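# Unplug a monitor cable after loosening its two thumbscrews

## Task

Detach the monitor cable from its back-panel port. Loosen both thumbscrews, draw the plug out along the port's axis, and leave it lying on its own away from the port. If the plug tilts beyond what the port permits while still inside, the task fails immediately. Anything that stays in place only because the robot holds it is not counted. At the end, release the plug and move the grippers away.

## Robot and tools

ROBOT. There are two arms, left_arm and right_arm. Each has six joints, listed from base to gripper: waist, shoulder, elbow, forearm roll, wrist pitch, wrist roll. Each also has a gripper opening. Every list by joint in calls and results uses that order.

FRAME. All poses share one scene frame. Its origin sits on the table top midway between the arms. +x points out over the table, +z points up, and left_arm is on the +y side. The arm names do not refer to sides of any image. Reported hand positions can be slightly wrong, especially when an arm is stretched far.

GRIPPER. The fingers point along the gripper's +z axis and open and close along its y axis. end_effector_position is the spot between the pads when the fingers are shut, about 2 cm short of the fingertips. Closing pushes the tips about 10 mm further along +z.

ROW FORMAT. Every commanded row has 14 plain numbers covering both arms, even when only one arm moves. The first 7 are left_arm's six absolute joint target angles in radians plus its opening. The last 7 are the same for right_arm. Opening runs from -1 (closed) to +1 (fully open). Stated joint ranges in radians: waist -6.283 to 6.283, shoulder -2.059 to 2.094, elbow -3.927 to 0.192, forearm roll -6.283 to 6.283, wrist pitch -1.693 to 3.142, wrist roll -6.283 to 6.283. A real end stop may differ by up to 0.010. A target more than 0.010 beyond a range end, and also further out than the current angle, gets the call refused. A target past the real stop is clipped to the stop and reported as "joint sent to its limit". If that line is absent, the joint may still be unable to go further.

TOOLS.
- execute_actions(actions): a list of actions. Each action is a table of up to 15 rows, and each row lasts one control step (1/30 s). If there are fewer than 15 rows, the last one repeats until 15 steps have run. An empty list simply returns the current state and images.
- move(target, speed, blocking): target is one absolute 14-number row. Every joint follows a path so that all paths finish together, which usually makes the hand move along a curve. speed is in rad/s for the joint with the longest path, from 0.01 to 2, default 0.5. Paths take between 0.5 and 10 s and stop at 10 s even if unfinished. Finger openings are sent at the start. Moves do not avoid obstacles or the other arm. Faster moves and targets set deeper past a contact both press harder. With blocking=false the result comes after 0.5 s while motion continues; check it with wait(0). Until the move is shown to have ended, other moves and execute_actions are refused unless you call wait or stop.
- wait(seconds): 0 to 10 s; the arms hold their last command and a running move keeps going.
- stop(): brakes a running move; the fingers continue. A fast arm needs more room to stop.
- zoom_image(camera, region): region is [x0, y0, x1, y1] in pixels of that camera's latest image, at most 504 by 504.
- finished_scene(scene): pass the current scene number. This ends the scene for good, and the goal must still hold afterwards.

MOTION LIMITS. Joint targets change by at most 3.14 rad/s and take 0.16 s to reach that rate. Each step's target stays within 0.623 rad of the measured angle. If a step would put the hand more than 70 mm from where it is, the whole arm's targets are scaled back. A far goal can therefore need several actions, so resend the rest if the arm stopped short. To hold a joint still, resend its value from "Joint targets".

RESULTS. The state line gives each arm's gripper position (m), orientation quaternion (wxyz) and velocities. Joint positions and Joint velocities list each arm's joints, then the finger-pad gap in metres (0.084 when fully open). "Joint targets" gives the angles currently being driven to. grip_measured is the measured opening on the command scale. Joint torques are raw drive outputs with offsets and noise, and are nonzero even in free air. "joint command not followed" means a clearance check altered some joint targets. Calls that ran actions list step readings, where HELD marks held-back steps. move adds a "move:" line: how it ended (done, off_target, moving, held, fault), limits=held or limits=none, and each arm's joint farthest from its target.

GRIPPING. To hold something, keep commanding an opening well below grip_measured; the lower it is, the firmer the squeeze. Each pad gives up to about 24 N on parts up to about 6 cm wide. A fast close can squeeze harder.

CAMERAS. cam_head_left, cam_head_right, cam_high, cam_low, cam_left_wrist, cam_right_wrist, each 896x504. Calibration data (K, distortion, T_world_to_cam) is supplied and may be a few degrees or millimetres off. The wrist camera poses follow their arms.

HAZARDS. Pull the plug only along the port axis, and do not tilt it while it is engaged. Do not knock anything off the table. Do not let the arms collide or press on each other. Avoid slams, drops and hard shoves. If contact torque reaches a joint's load limit (waist 45, shoulder 45, elbow 27, forearm roll 27, wrist pitch 18, wrist roll 18 N m, including held weight), that arm backs off, freezes for 10 seconds and skips the rest of the call. Sustained holding heats motors: a MOTOR HOT warning appears at 65 °C, and at 80 °C the arm is braked (OVER-TEMPERATURE FAULT). Loose items may occasionally get nudged. The robot keeps its last command while you are composing a reply. Prefer fast but smooth motion with little effort.

Each tool is called after "Request:" as name(argument=value, ...) on one line, values as JSON.

## Session

Request:
execute_actions(actions=[])

Scene clock: 0.00 s.
left_arm: end_effector_position=(+0.5029, +0.5169, +0.2350) grip_measured=+0.37 end_effector_quat_wxyz=(+0.183, +0.752, +0.496, -0.394) end_effector_velocity=(+0.000, -0.000, +0.001) end_effector_angular_velocity=(+0.000, -0.002, -0.001) | right_arm: end_effector_position=(+0.3887, +0.0056, +0.3123) grip_measured=-0.58 end_effector_quat_wxyz=(-0.070, +0.313, +0.947, -0.012) end_effector_velocity=(-0.000, +0.000, -0.000) end_effector_angular_velocity=(-0.001, +0.000, +0.001)
Joint names: [waist, shoulder, elbow, forearm roll, wrist pitch, wrist roll]
Joint positions: left_arm=[ 0.628  0.788 -2.167 -0.463  2.164 -0.742  0.06 ] | right_arm=[ 0.477  0.178 -1.616  0.098  1.541 -1.898  0.019]
Joint velocities: left_arm=[-0.    -0.001 -0.    -0.     0.     0.001 -0.   ] | right_arm=[ 0.     0.001  0.    -0.     0.    -0.001 -0.   ]
Joint torques (N m, as the arm reports them, + toward a larger angle): no reading
Motor temperatures (°C, as the motors report them): left_arm=[26 30 35 29 30 29] | right_arm=[29 29 29 30 33 33]
Joint targets: left_arm=[0.628 0.788 -2.167 -0.463 2.164 -0.742] | right_arm=[0.477 0.178 -1.616 0.098 1.541 -1.898]

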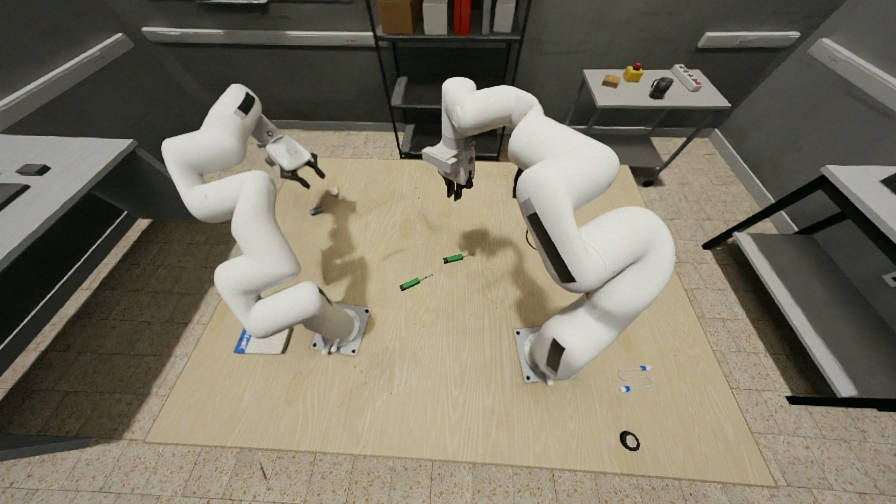

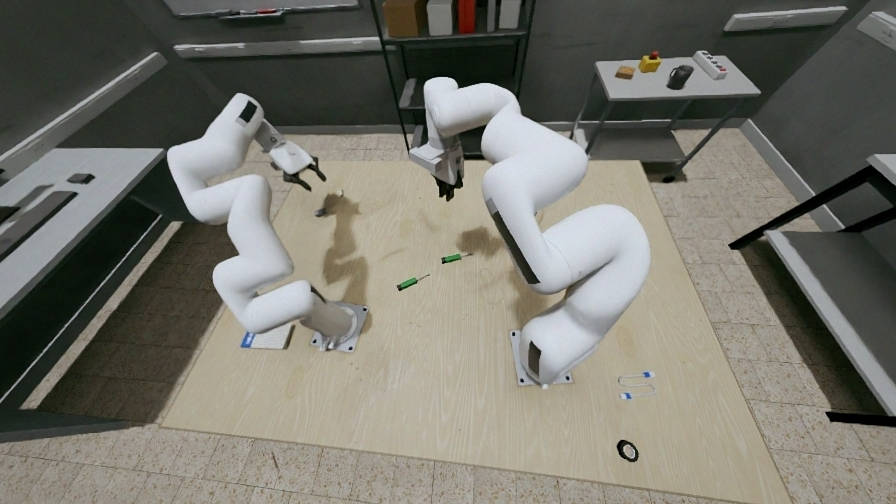

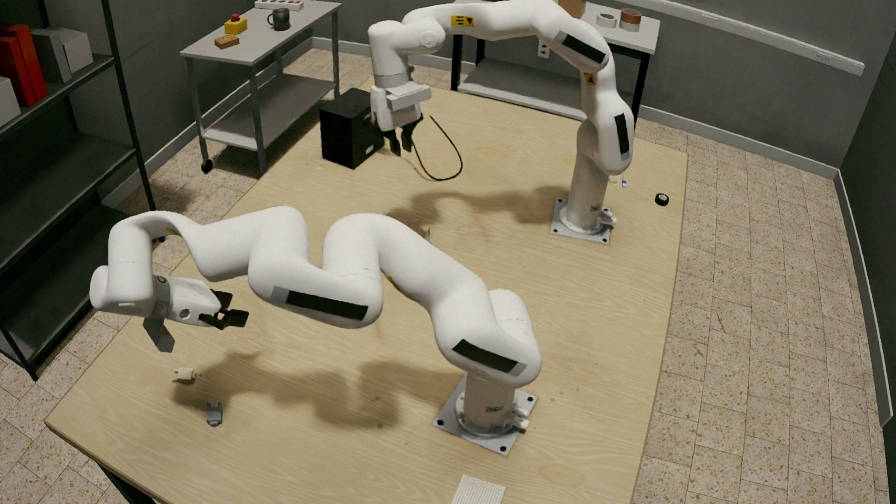

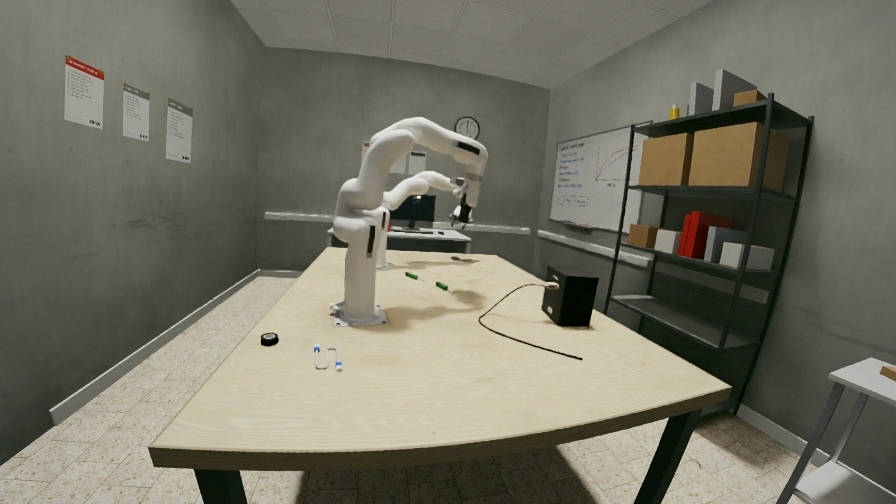

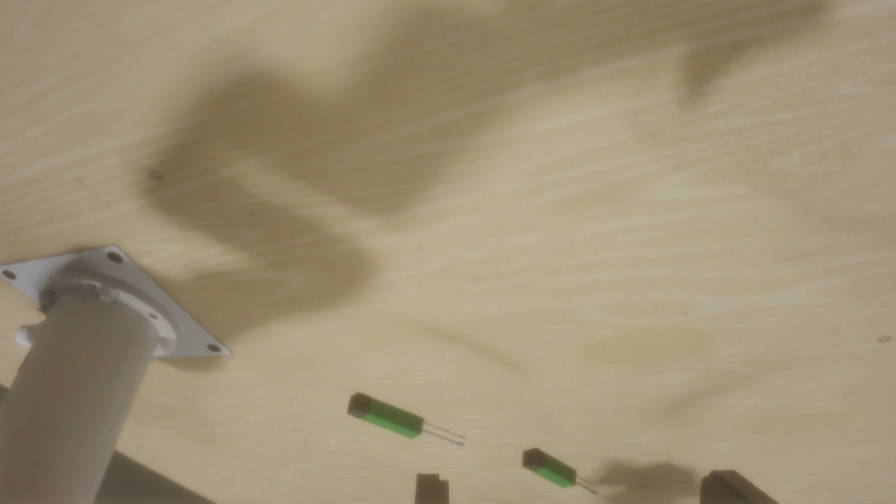

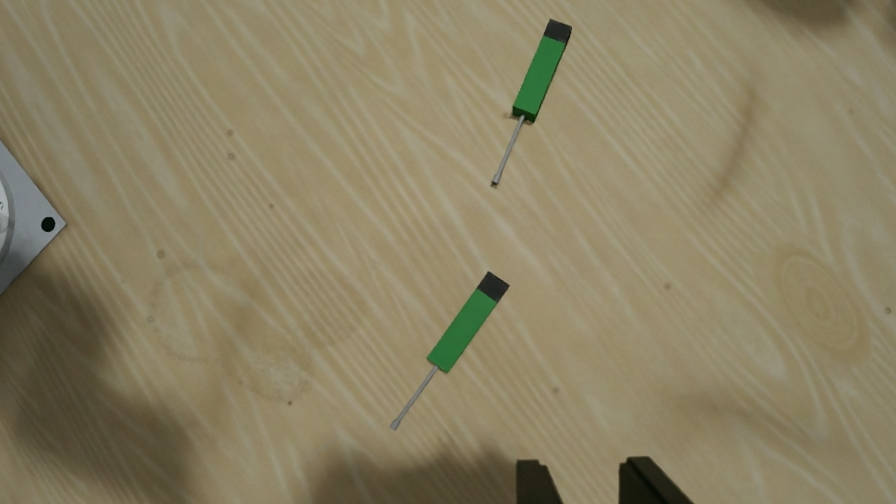

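Request:
move(target=[0.628,0.788,-2.167,-0.463,2.164,-0.742,0.4,-0.15,0.3,-0.4,0,-1.2,0,1], speed=1)

Scene clock: 26.97 s.
left_arm: end_effector_position=(+0.5027, +0.5170, +0.2348) grip_measured=+0.39 end_effector_quat_wxyz=(+0.183, +0.752, +0.496, -0.394) end_effector_velocity=(+0.000, -0.001, +0.000) end_effector_angular_velocity=(+0.001, -0.000, -0.002) | right_arm: end_effector_position=(+0.5011, -0.3107, +0.1959) grip_measured=+1.00 end_effector_quat_wxyz=(+0.004, +0.796, -0.005, +0.605) end_effector_velocity=(-0.001, -0.001, +0.000) end_effector_angular_velocity=(+0.003, -0.001, -0.002)
Joint names: [waist, shoulder, elbow, forearm roll, wrist pitch, wrist roll]
Joint positions: left_arm=[ 0.628  0.788 -2.167 -0.463  2.164 -0.742  0.061] | right_arm=[-0.15   0.3   -0.4   -0.    -1.2   -0.     0.084]
Joint velocities: left_arm=[-0.002 -0.    -0.     0.001 -0.    -0.     0.   ] | right_arm=[-0.002 -0.001  0.002 -0.    -0.002  0.003  0.   ]
Joint torques (N m, as the arm reports them, + toward a larger angle): left_arm=[  0.77 -30.62 -22.27  -0.85   0.69  -0.89] | right_arm=[ -1.65 -22.91  -8.66  -0.06  -1.4    0.22]
Motor temperatures (°C, as the motors report them): left_arm=[26 30 37 29 30 29] | right_arm=[29 29 31 30 33 33]
Joint targets: left_arm=[0.628 0.788 -2.167 -0.463 2.164 -0.742] | right_arm=[-0.150 0.300 -0.400 -0.000 -1.200 -0.000]
move: done; limits=none; left_arm: farthest joint: the waist, 0.000 radians from its target (0.000 radians at the start); right_arm: farthest joint: the waist, 0.000 radians from its target (0.627 radians at the start)
camera_calibration (this result's frames):
cam_left_wrist: T_world_to_cam=[[0.902396, -0.417192, -0.107852, -0.18537], [-0.183258, -0.598088, 0.780197, 0.281897], [-0.389996, -0.684282, -0.616166, 0.827216], [0, 0, 0, 1]] pos_world=[0.541548, 0.657313, 0.269775]
cam_right_wrist: T_world_to_cam=[[-0.0286578, -0.999574, 0.00561459, -0.265505], [-0.283129, 0.0027302, -0.959078, 0.398346], [0.958654, -0.0290747, -0.283087, -0.301276], [0, 0, 0, 1]] pos_world=[0.393993, -0.275239, 0.298248]

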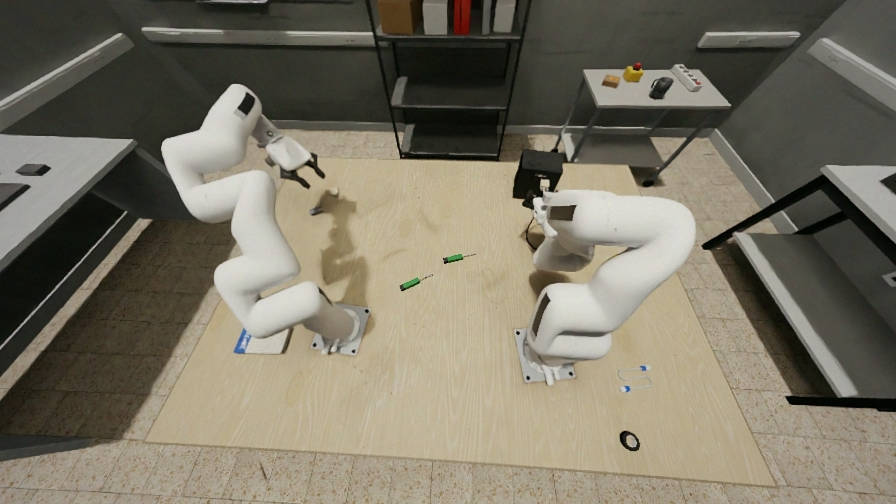

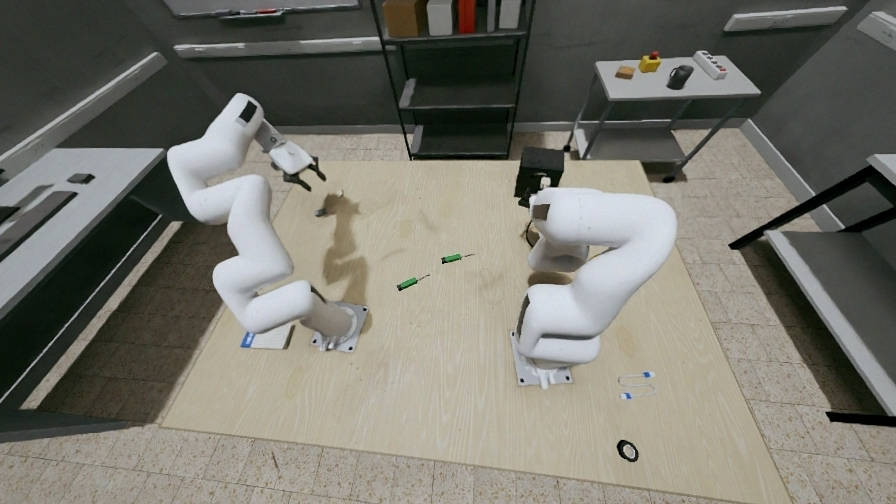

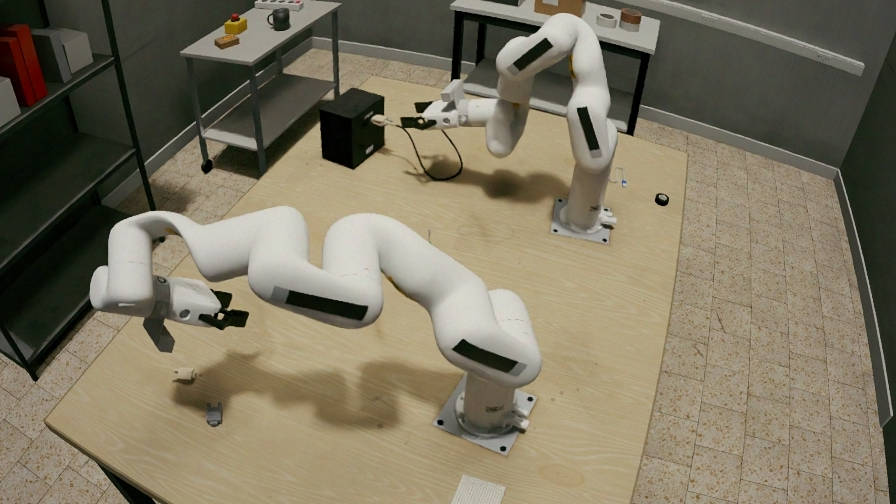

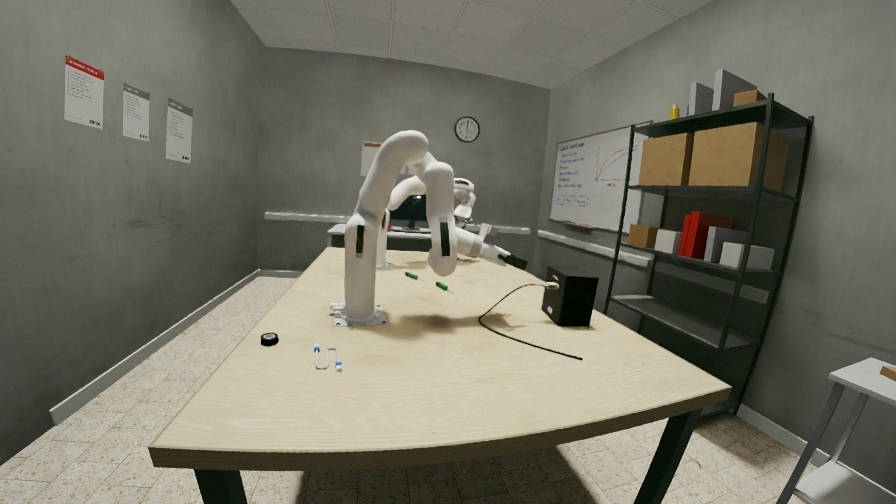

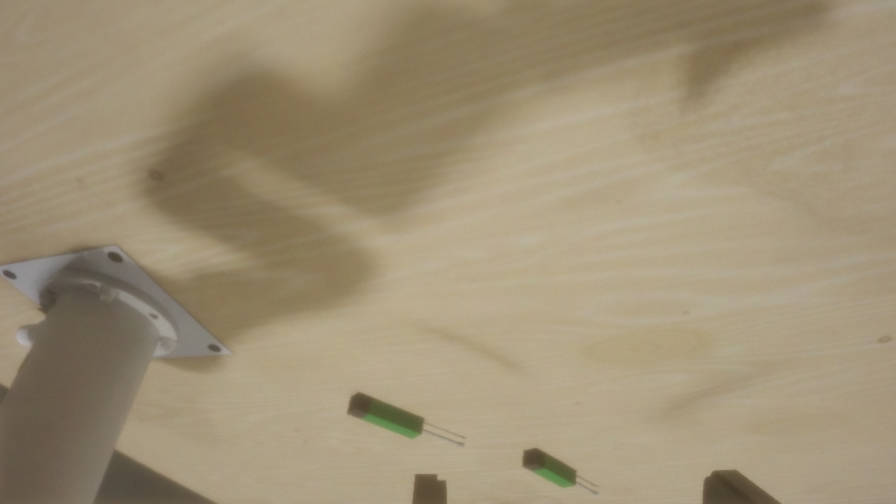

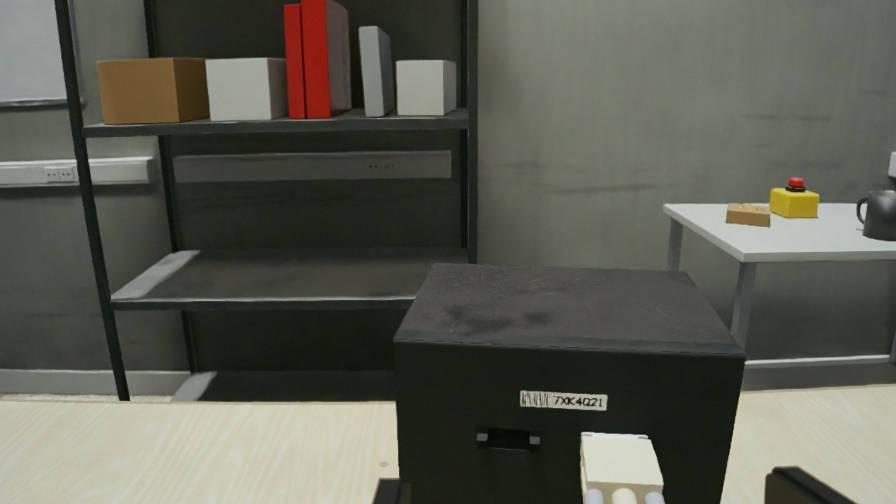

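Request:
move(target=[0.628,0,-0.6,0,0.6,0,0.4,-0.25,0.2,-0.2,0,-1.0,0,1], speed=1)

Scene clock: 34.93 s.
left_arm: end_effector_position=(+0.3734, +0.5716, +0.0611) grip_measured=+0.39 end_effector_quat_wxyz=(+0.000, +0.966, +0.260, +0.000) end_effector_velocity=(-0.001, -0.000, -0.000) end_effector_angular_velocity=(-0.000, +0.000, +0.000) | right_arm: end_effector_position=(+0.4282, -0.3537, +0.1208) grip_measured=+1.00 end_effector_quat_wxyz=(+0.027, +0.876, -0.050, +0.479) end_effector_velocity=(+0.000, -0.000, +0.001) end_effector_angular_velocity=(-0.001, -0.002, +0.000)
Joint names: [waist, shoulder, elbow, forearm roll, wrist pitch, wrist roll]
Joint positions: left_arm=[ 0.628  0.    -0.6   -0.     0.6   -0.     0.061] | right_arm=[-0.25   0.2   -0.2   -0.    -1.    -0.     0.084]
Joint velocities: left_arm=[ 0.001 -0.002  0.003 -0.    -0.001  0.    -0.   ] | right_arm=[-0.001 -0.001  0.    -0.    -0.001 -0.001 -0.   ]
Joint torques (N m, as the arm reports them, + toward a larger angle): left_arm=[  0.34 -15.69 -19.87   0.16  -1.34  -0.88] | right_arm=[ -1.59 -19.03  -7.59  -0.25  -1.57   0.5 ]
Motor temperatures (°C, as the motors report them): left_arm=[26 30 37 29 30 29] | right_arm=[29 29 30 30 33 33]
Joint targets: left_arm=[0.628 0.000 -0.600 0.000 0.600 -0.000] | right_arm=[-0.250 0.200 -0.200 0.000 -1.000 0.000]
move: done; limits=none; left_arm: farthest joint: the waist, 0.000 radians from its target (0.000 radians at the start); right_arm: farthest joint: the waist, 0.000 radians from its target (0.100 radians at the start)
camera_calibration (this result's frames):
cam_left_wrist: T_world_to_cam=[[0.511254, -0.859039, 0.0259263, 0.325791], [-0.859421, -0.511152, 0.0109125, 0.676168], [0.00387799, -0.0278607, -0.999604, 0.208272], [0, 0, 0, 1]] pos_world=[0.413744, 0.631294, 0.192364]
cam_right_wrist: T_world_to_cam=[[-0.126212, -0.991955, 0.00979297, -0.26614], [-0.550454, 0.0618181, -0.832574, 0.42584], [0.82527, -0.110472, -0.553828, -0.192928], [0, 0, 0, 1]] pos_world=[0.360033, -0.311637, 0.2503]

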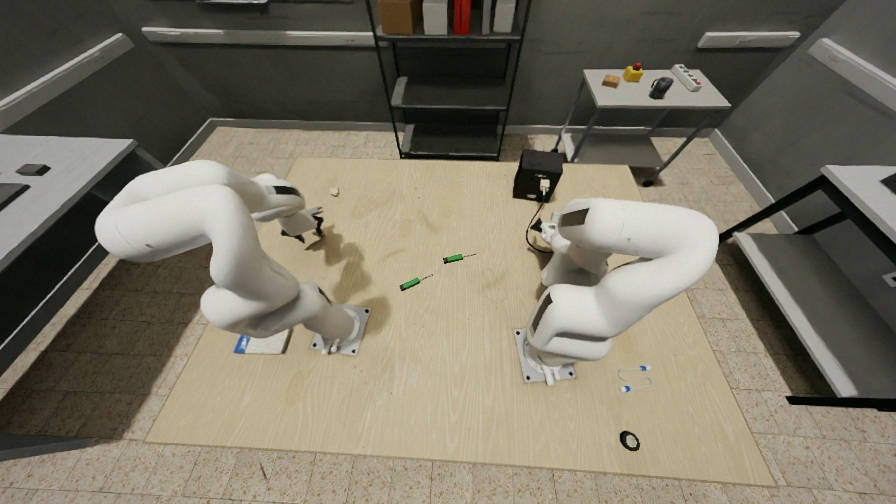

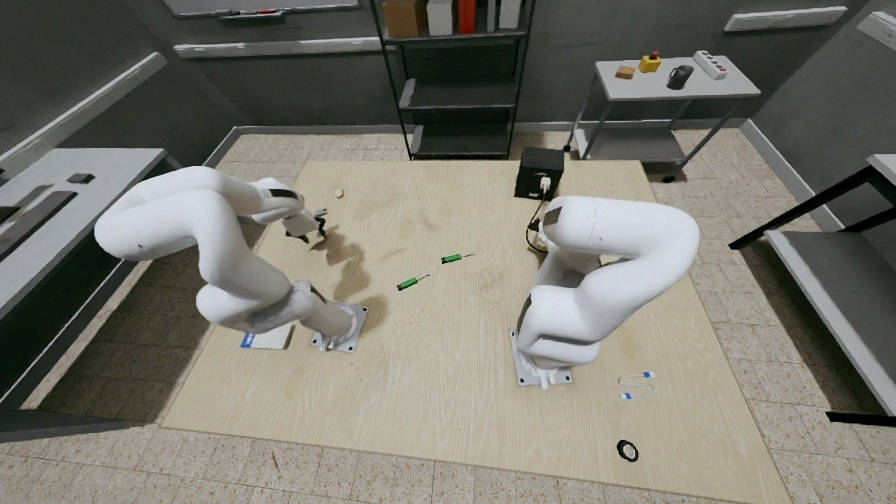

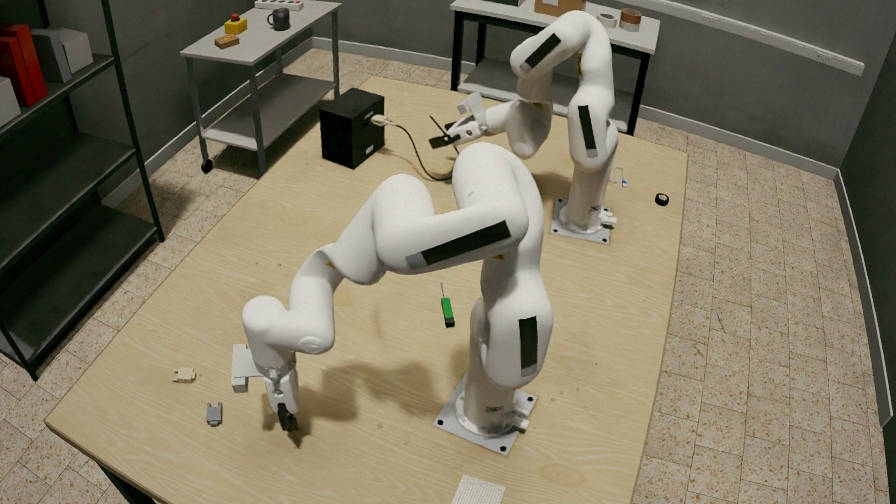

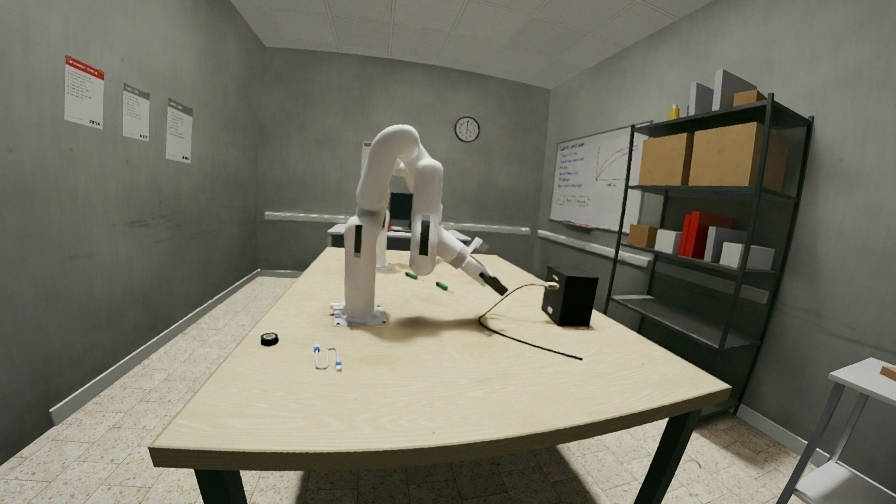

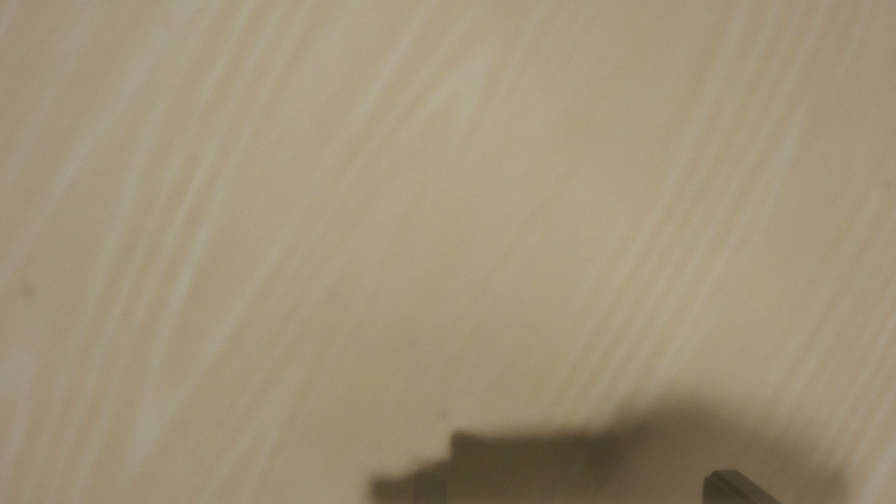

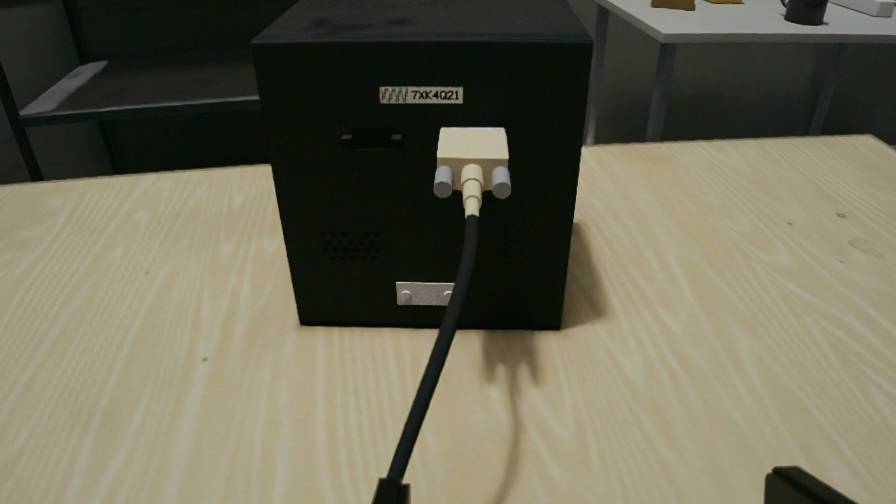

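Request:
move(target=[0.628,0,-0.6,0,0.6,0,0.4,-0.239,0.915,-0.815,0,-1.671,1.571,-0.55], speed=0.7)

Request:
zoom_image(camera="cam_high", region=[320,70,480,170])

Scene clock: 55.27 s.
left_arm: end_effector_position=(+0.3733, +0.5715, +0.0611) grip_measured=+0.39 end_effector_quat_wxyz=(+0.000, +0.966, +0.260, +0.000) end_effector_velocity=(-0.000, +0.000, +0.000) end_effector_angular_velocity=(+0.000, -0.000, +0.000) | right_arm: end_effector_position=(+0.5415, -0.3605, +0.1257) grip_measured=-0.57 end_effector_quat_wxyz=(+0.474, -0.474, +0.525, -0.525) end_effector_velocity=(-0.000, -0.000, -0.001) end_effector_angular_velocity=(+0.002, +0.002, -0.000)
Joint names: [waist, shoulder, elbow, forearm roll, wrist pitch, wrist roll]
Joint positions: left_arm=[ 0.628  0.    -0.6   -0.     0.6   -0.     0.061] | right_arm=[-0.239  0.915 -0.815  0.    -1.671  1.571  0.019]
Joint velocities: left_arm=[ 0.    -0.001  0.001  0.    -0.     0.    -0.   ] | right_arm=[-0.     0.003 -0.001 -0.     0.001  0.002 -0.   ]
Joint torques (N m, as the arm reports them, + toward a larger angle): left_arm=[  0.16 -15.86 -19.61   0.    -1.7   -0.9 ] | right_arm=[ -2.08 -30.68  -5.02  -0.12  -1.16   0.52]
Motor temperatures (°C, as the motors report them): left_arm=[26 30 37 29 30 29] | right_arm=[29 29 30 30 33 33]
Joint targets: left_arm=[0.628 0.000 -0.600 0.000 0.600 0.000] | right_arm=[-0.239 0.915 -0.815 0.000 -1.671 1.571]
move: done; limits=none; left_arm: farthest joint: the waist, 0.000 radians from its target (0.000 radians at the start); right_arm: farthest joint: the waist, 0.000 radians from its target (0.011 radians at the start)
camera_calibration (this result's frames):
cam_left_wrist: T_world_to_cam=[[0.511146, -0.859104, 0.0258874, 0.325879], [-0.859485, -0.511043, 0.0109682, 0.676006], [0.00380678, -0.0278562, -0.999605, 0.208254], [0, 0, 0, 1]] pos_world=[0.413653, 0.631233, 0.192321]
cam_right_wrist: T_world_to_cam=[[-0.0161207, 0.000473065, -0.99987, 0.166424], [0.0859894, 0.996296, -0.000915013, 0.380393], [0.996166, -0.0859929, -0.0161016, -0.435753], [0, 0, 0, 1]] pos_world=[0.404055, -0.416535, 0.159734]

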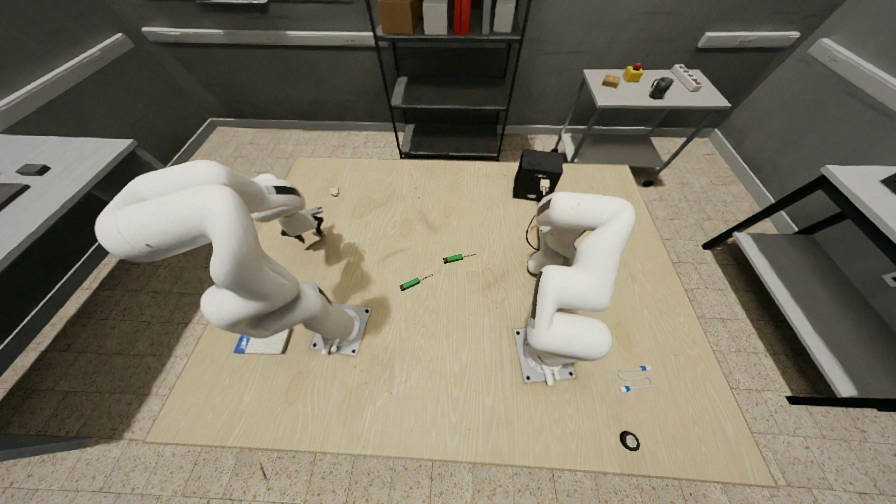

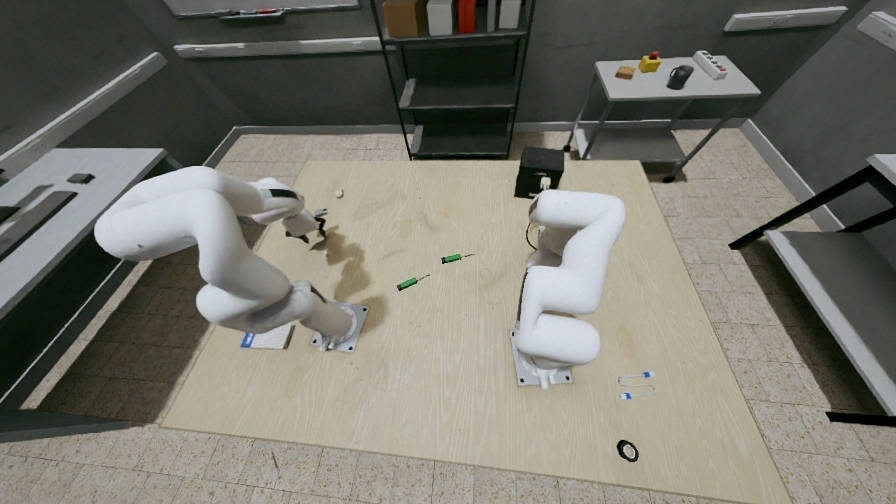

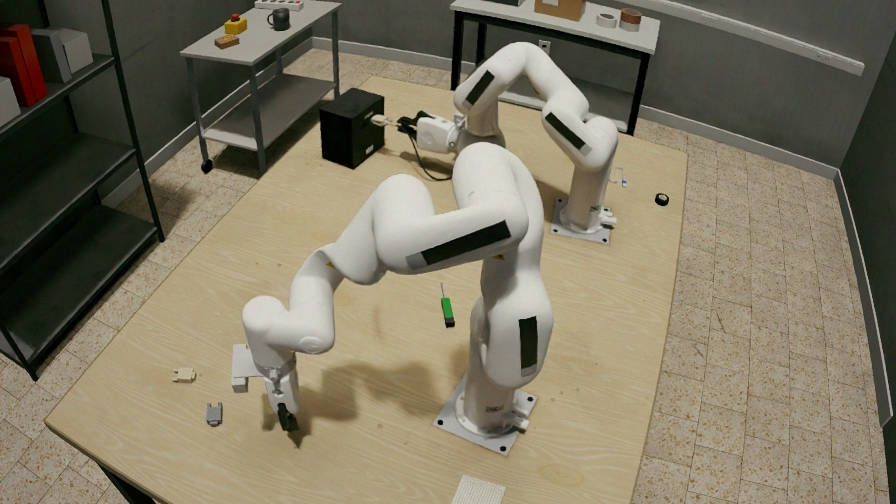

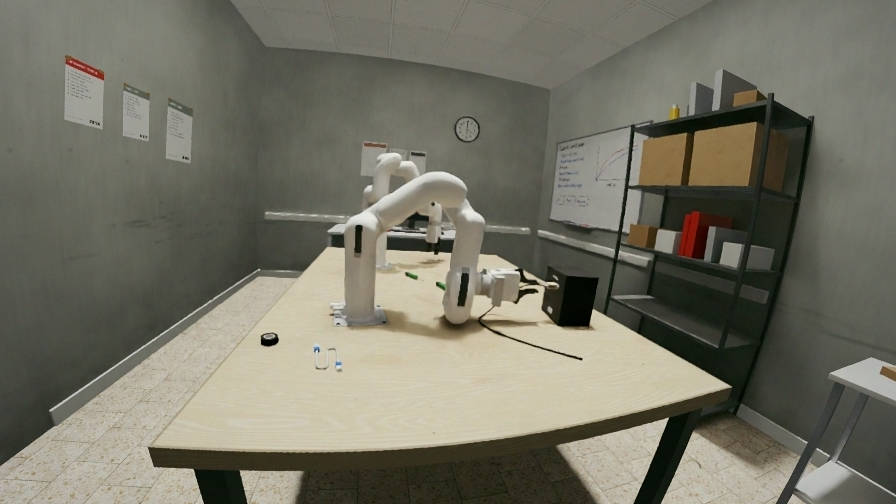

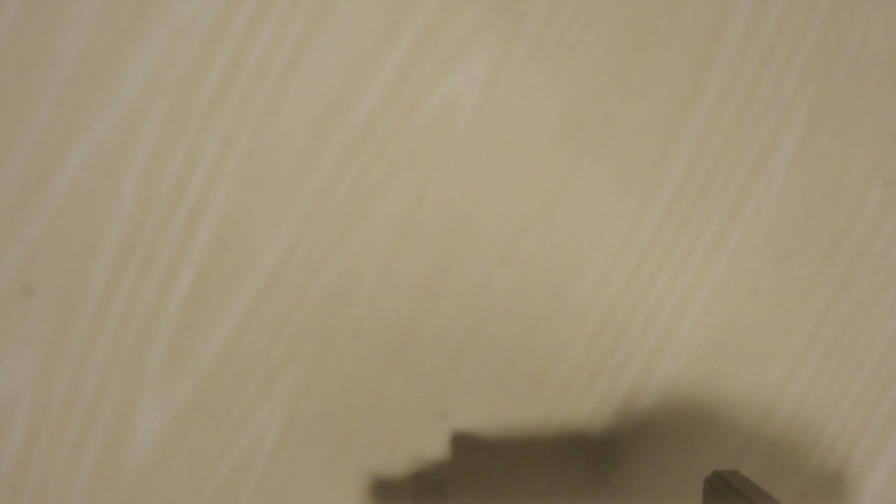

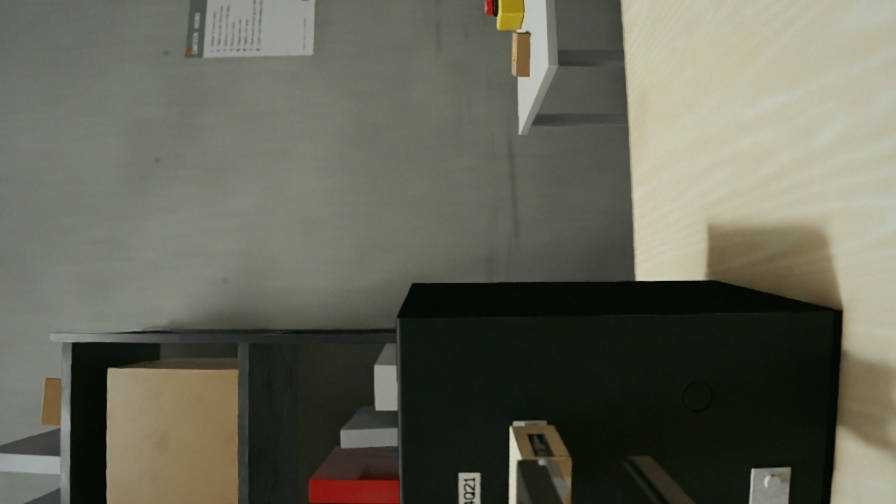

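Region (320, 70, 480, 170) of cam_high's 896x504 image, scaled by 3.150, with more detail than that image has; it fills the top 315 rows of this view, and the rest is white.

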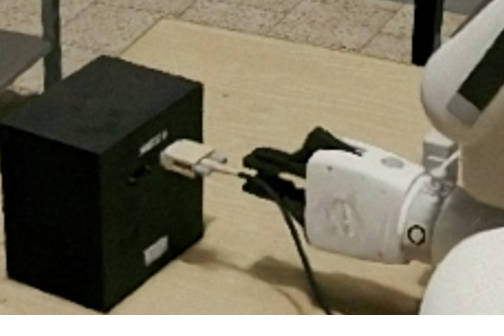

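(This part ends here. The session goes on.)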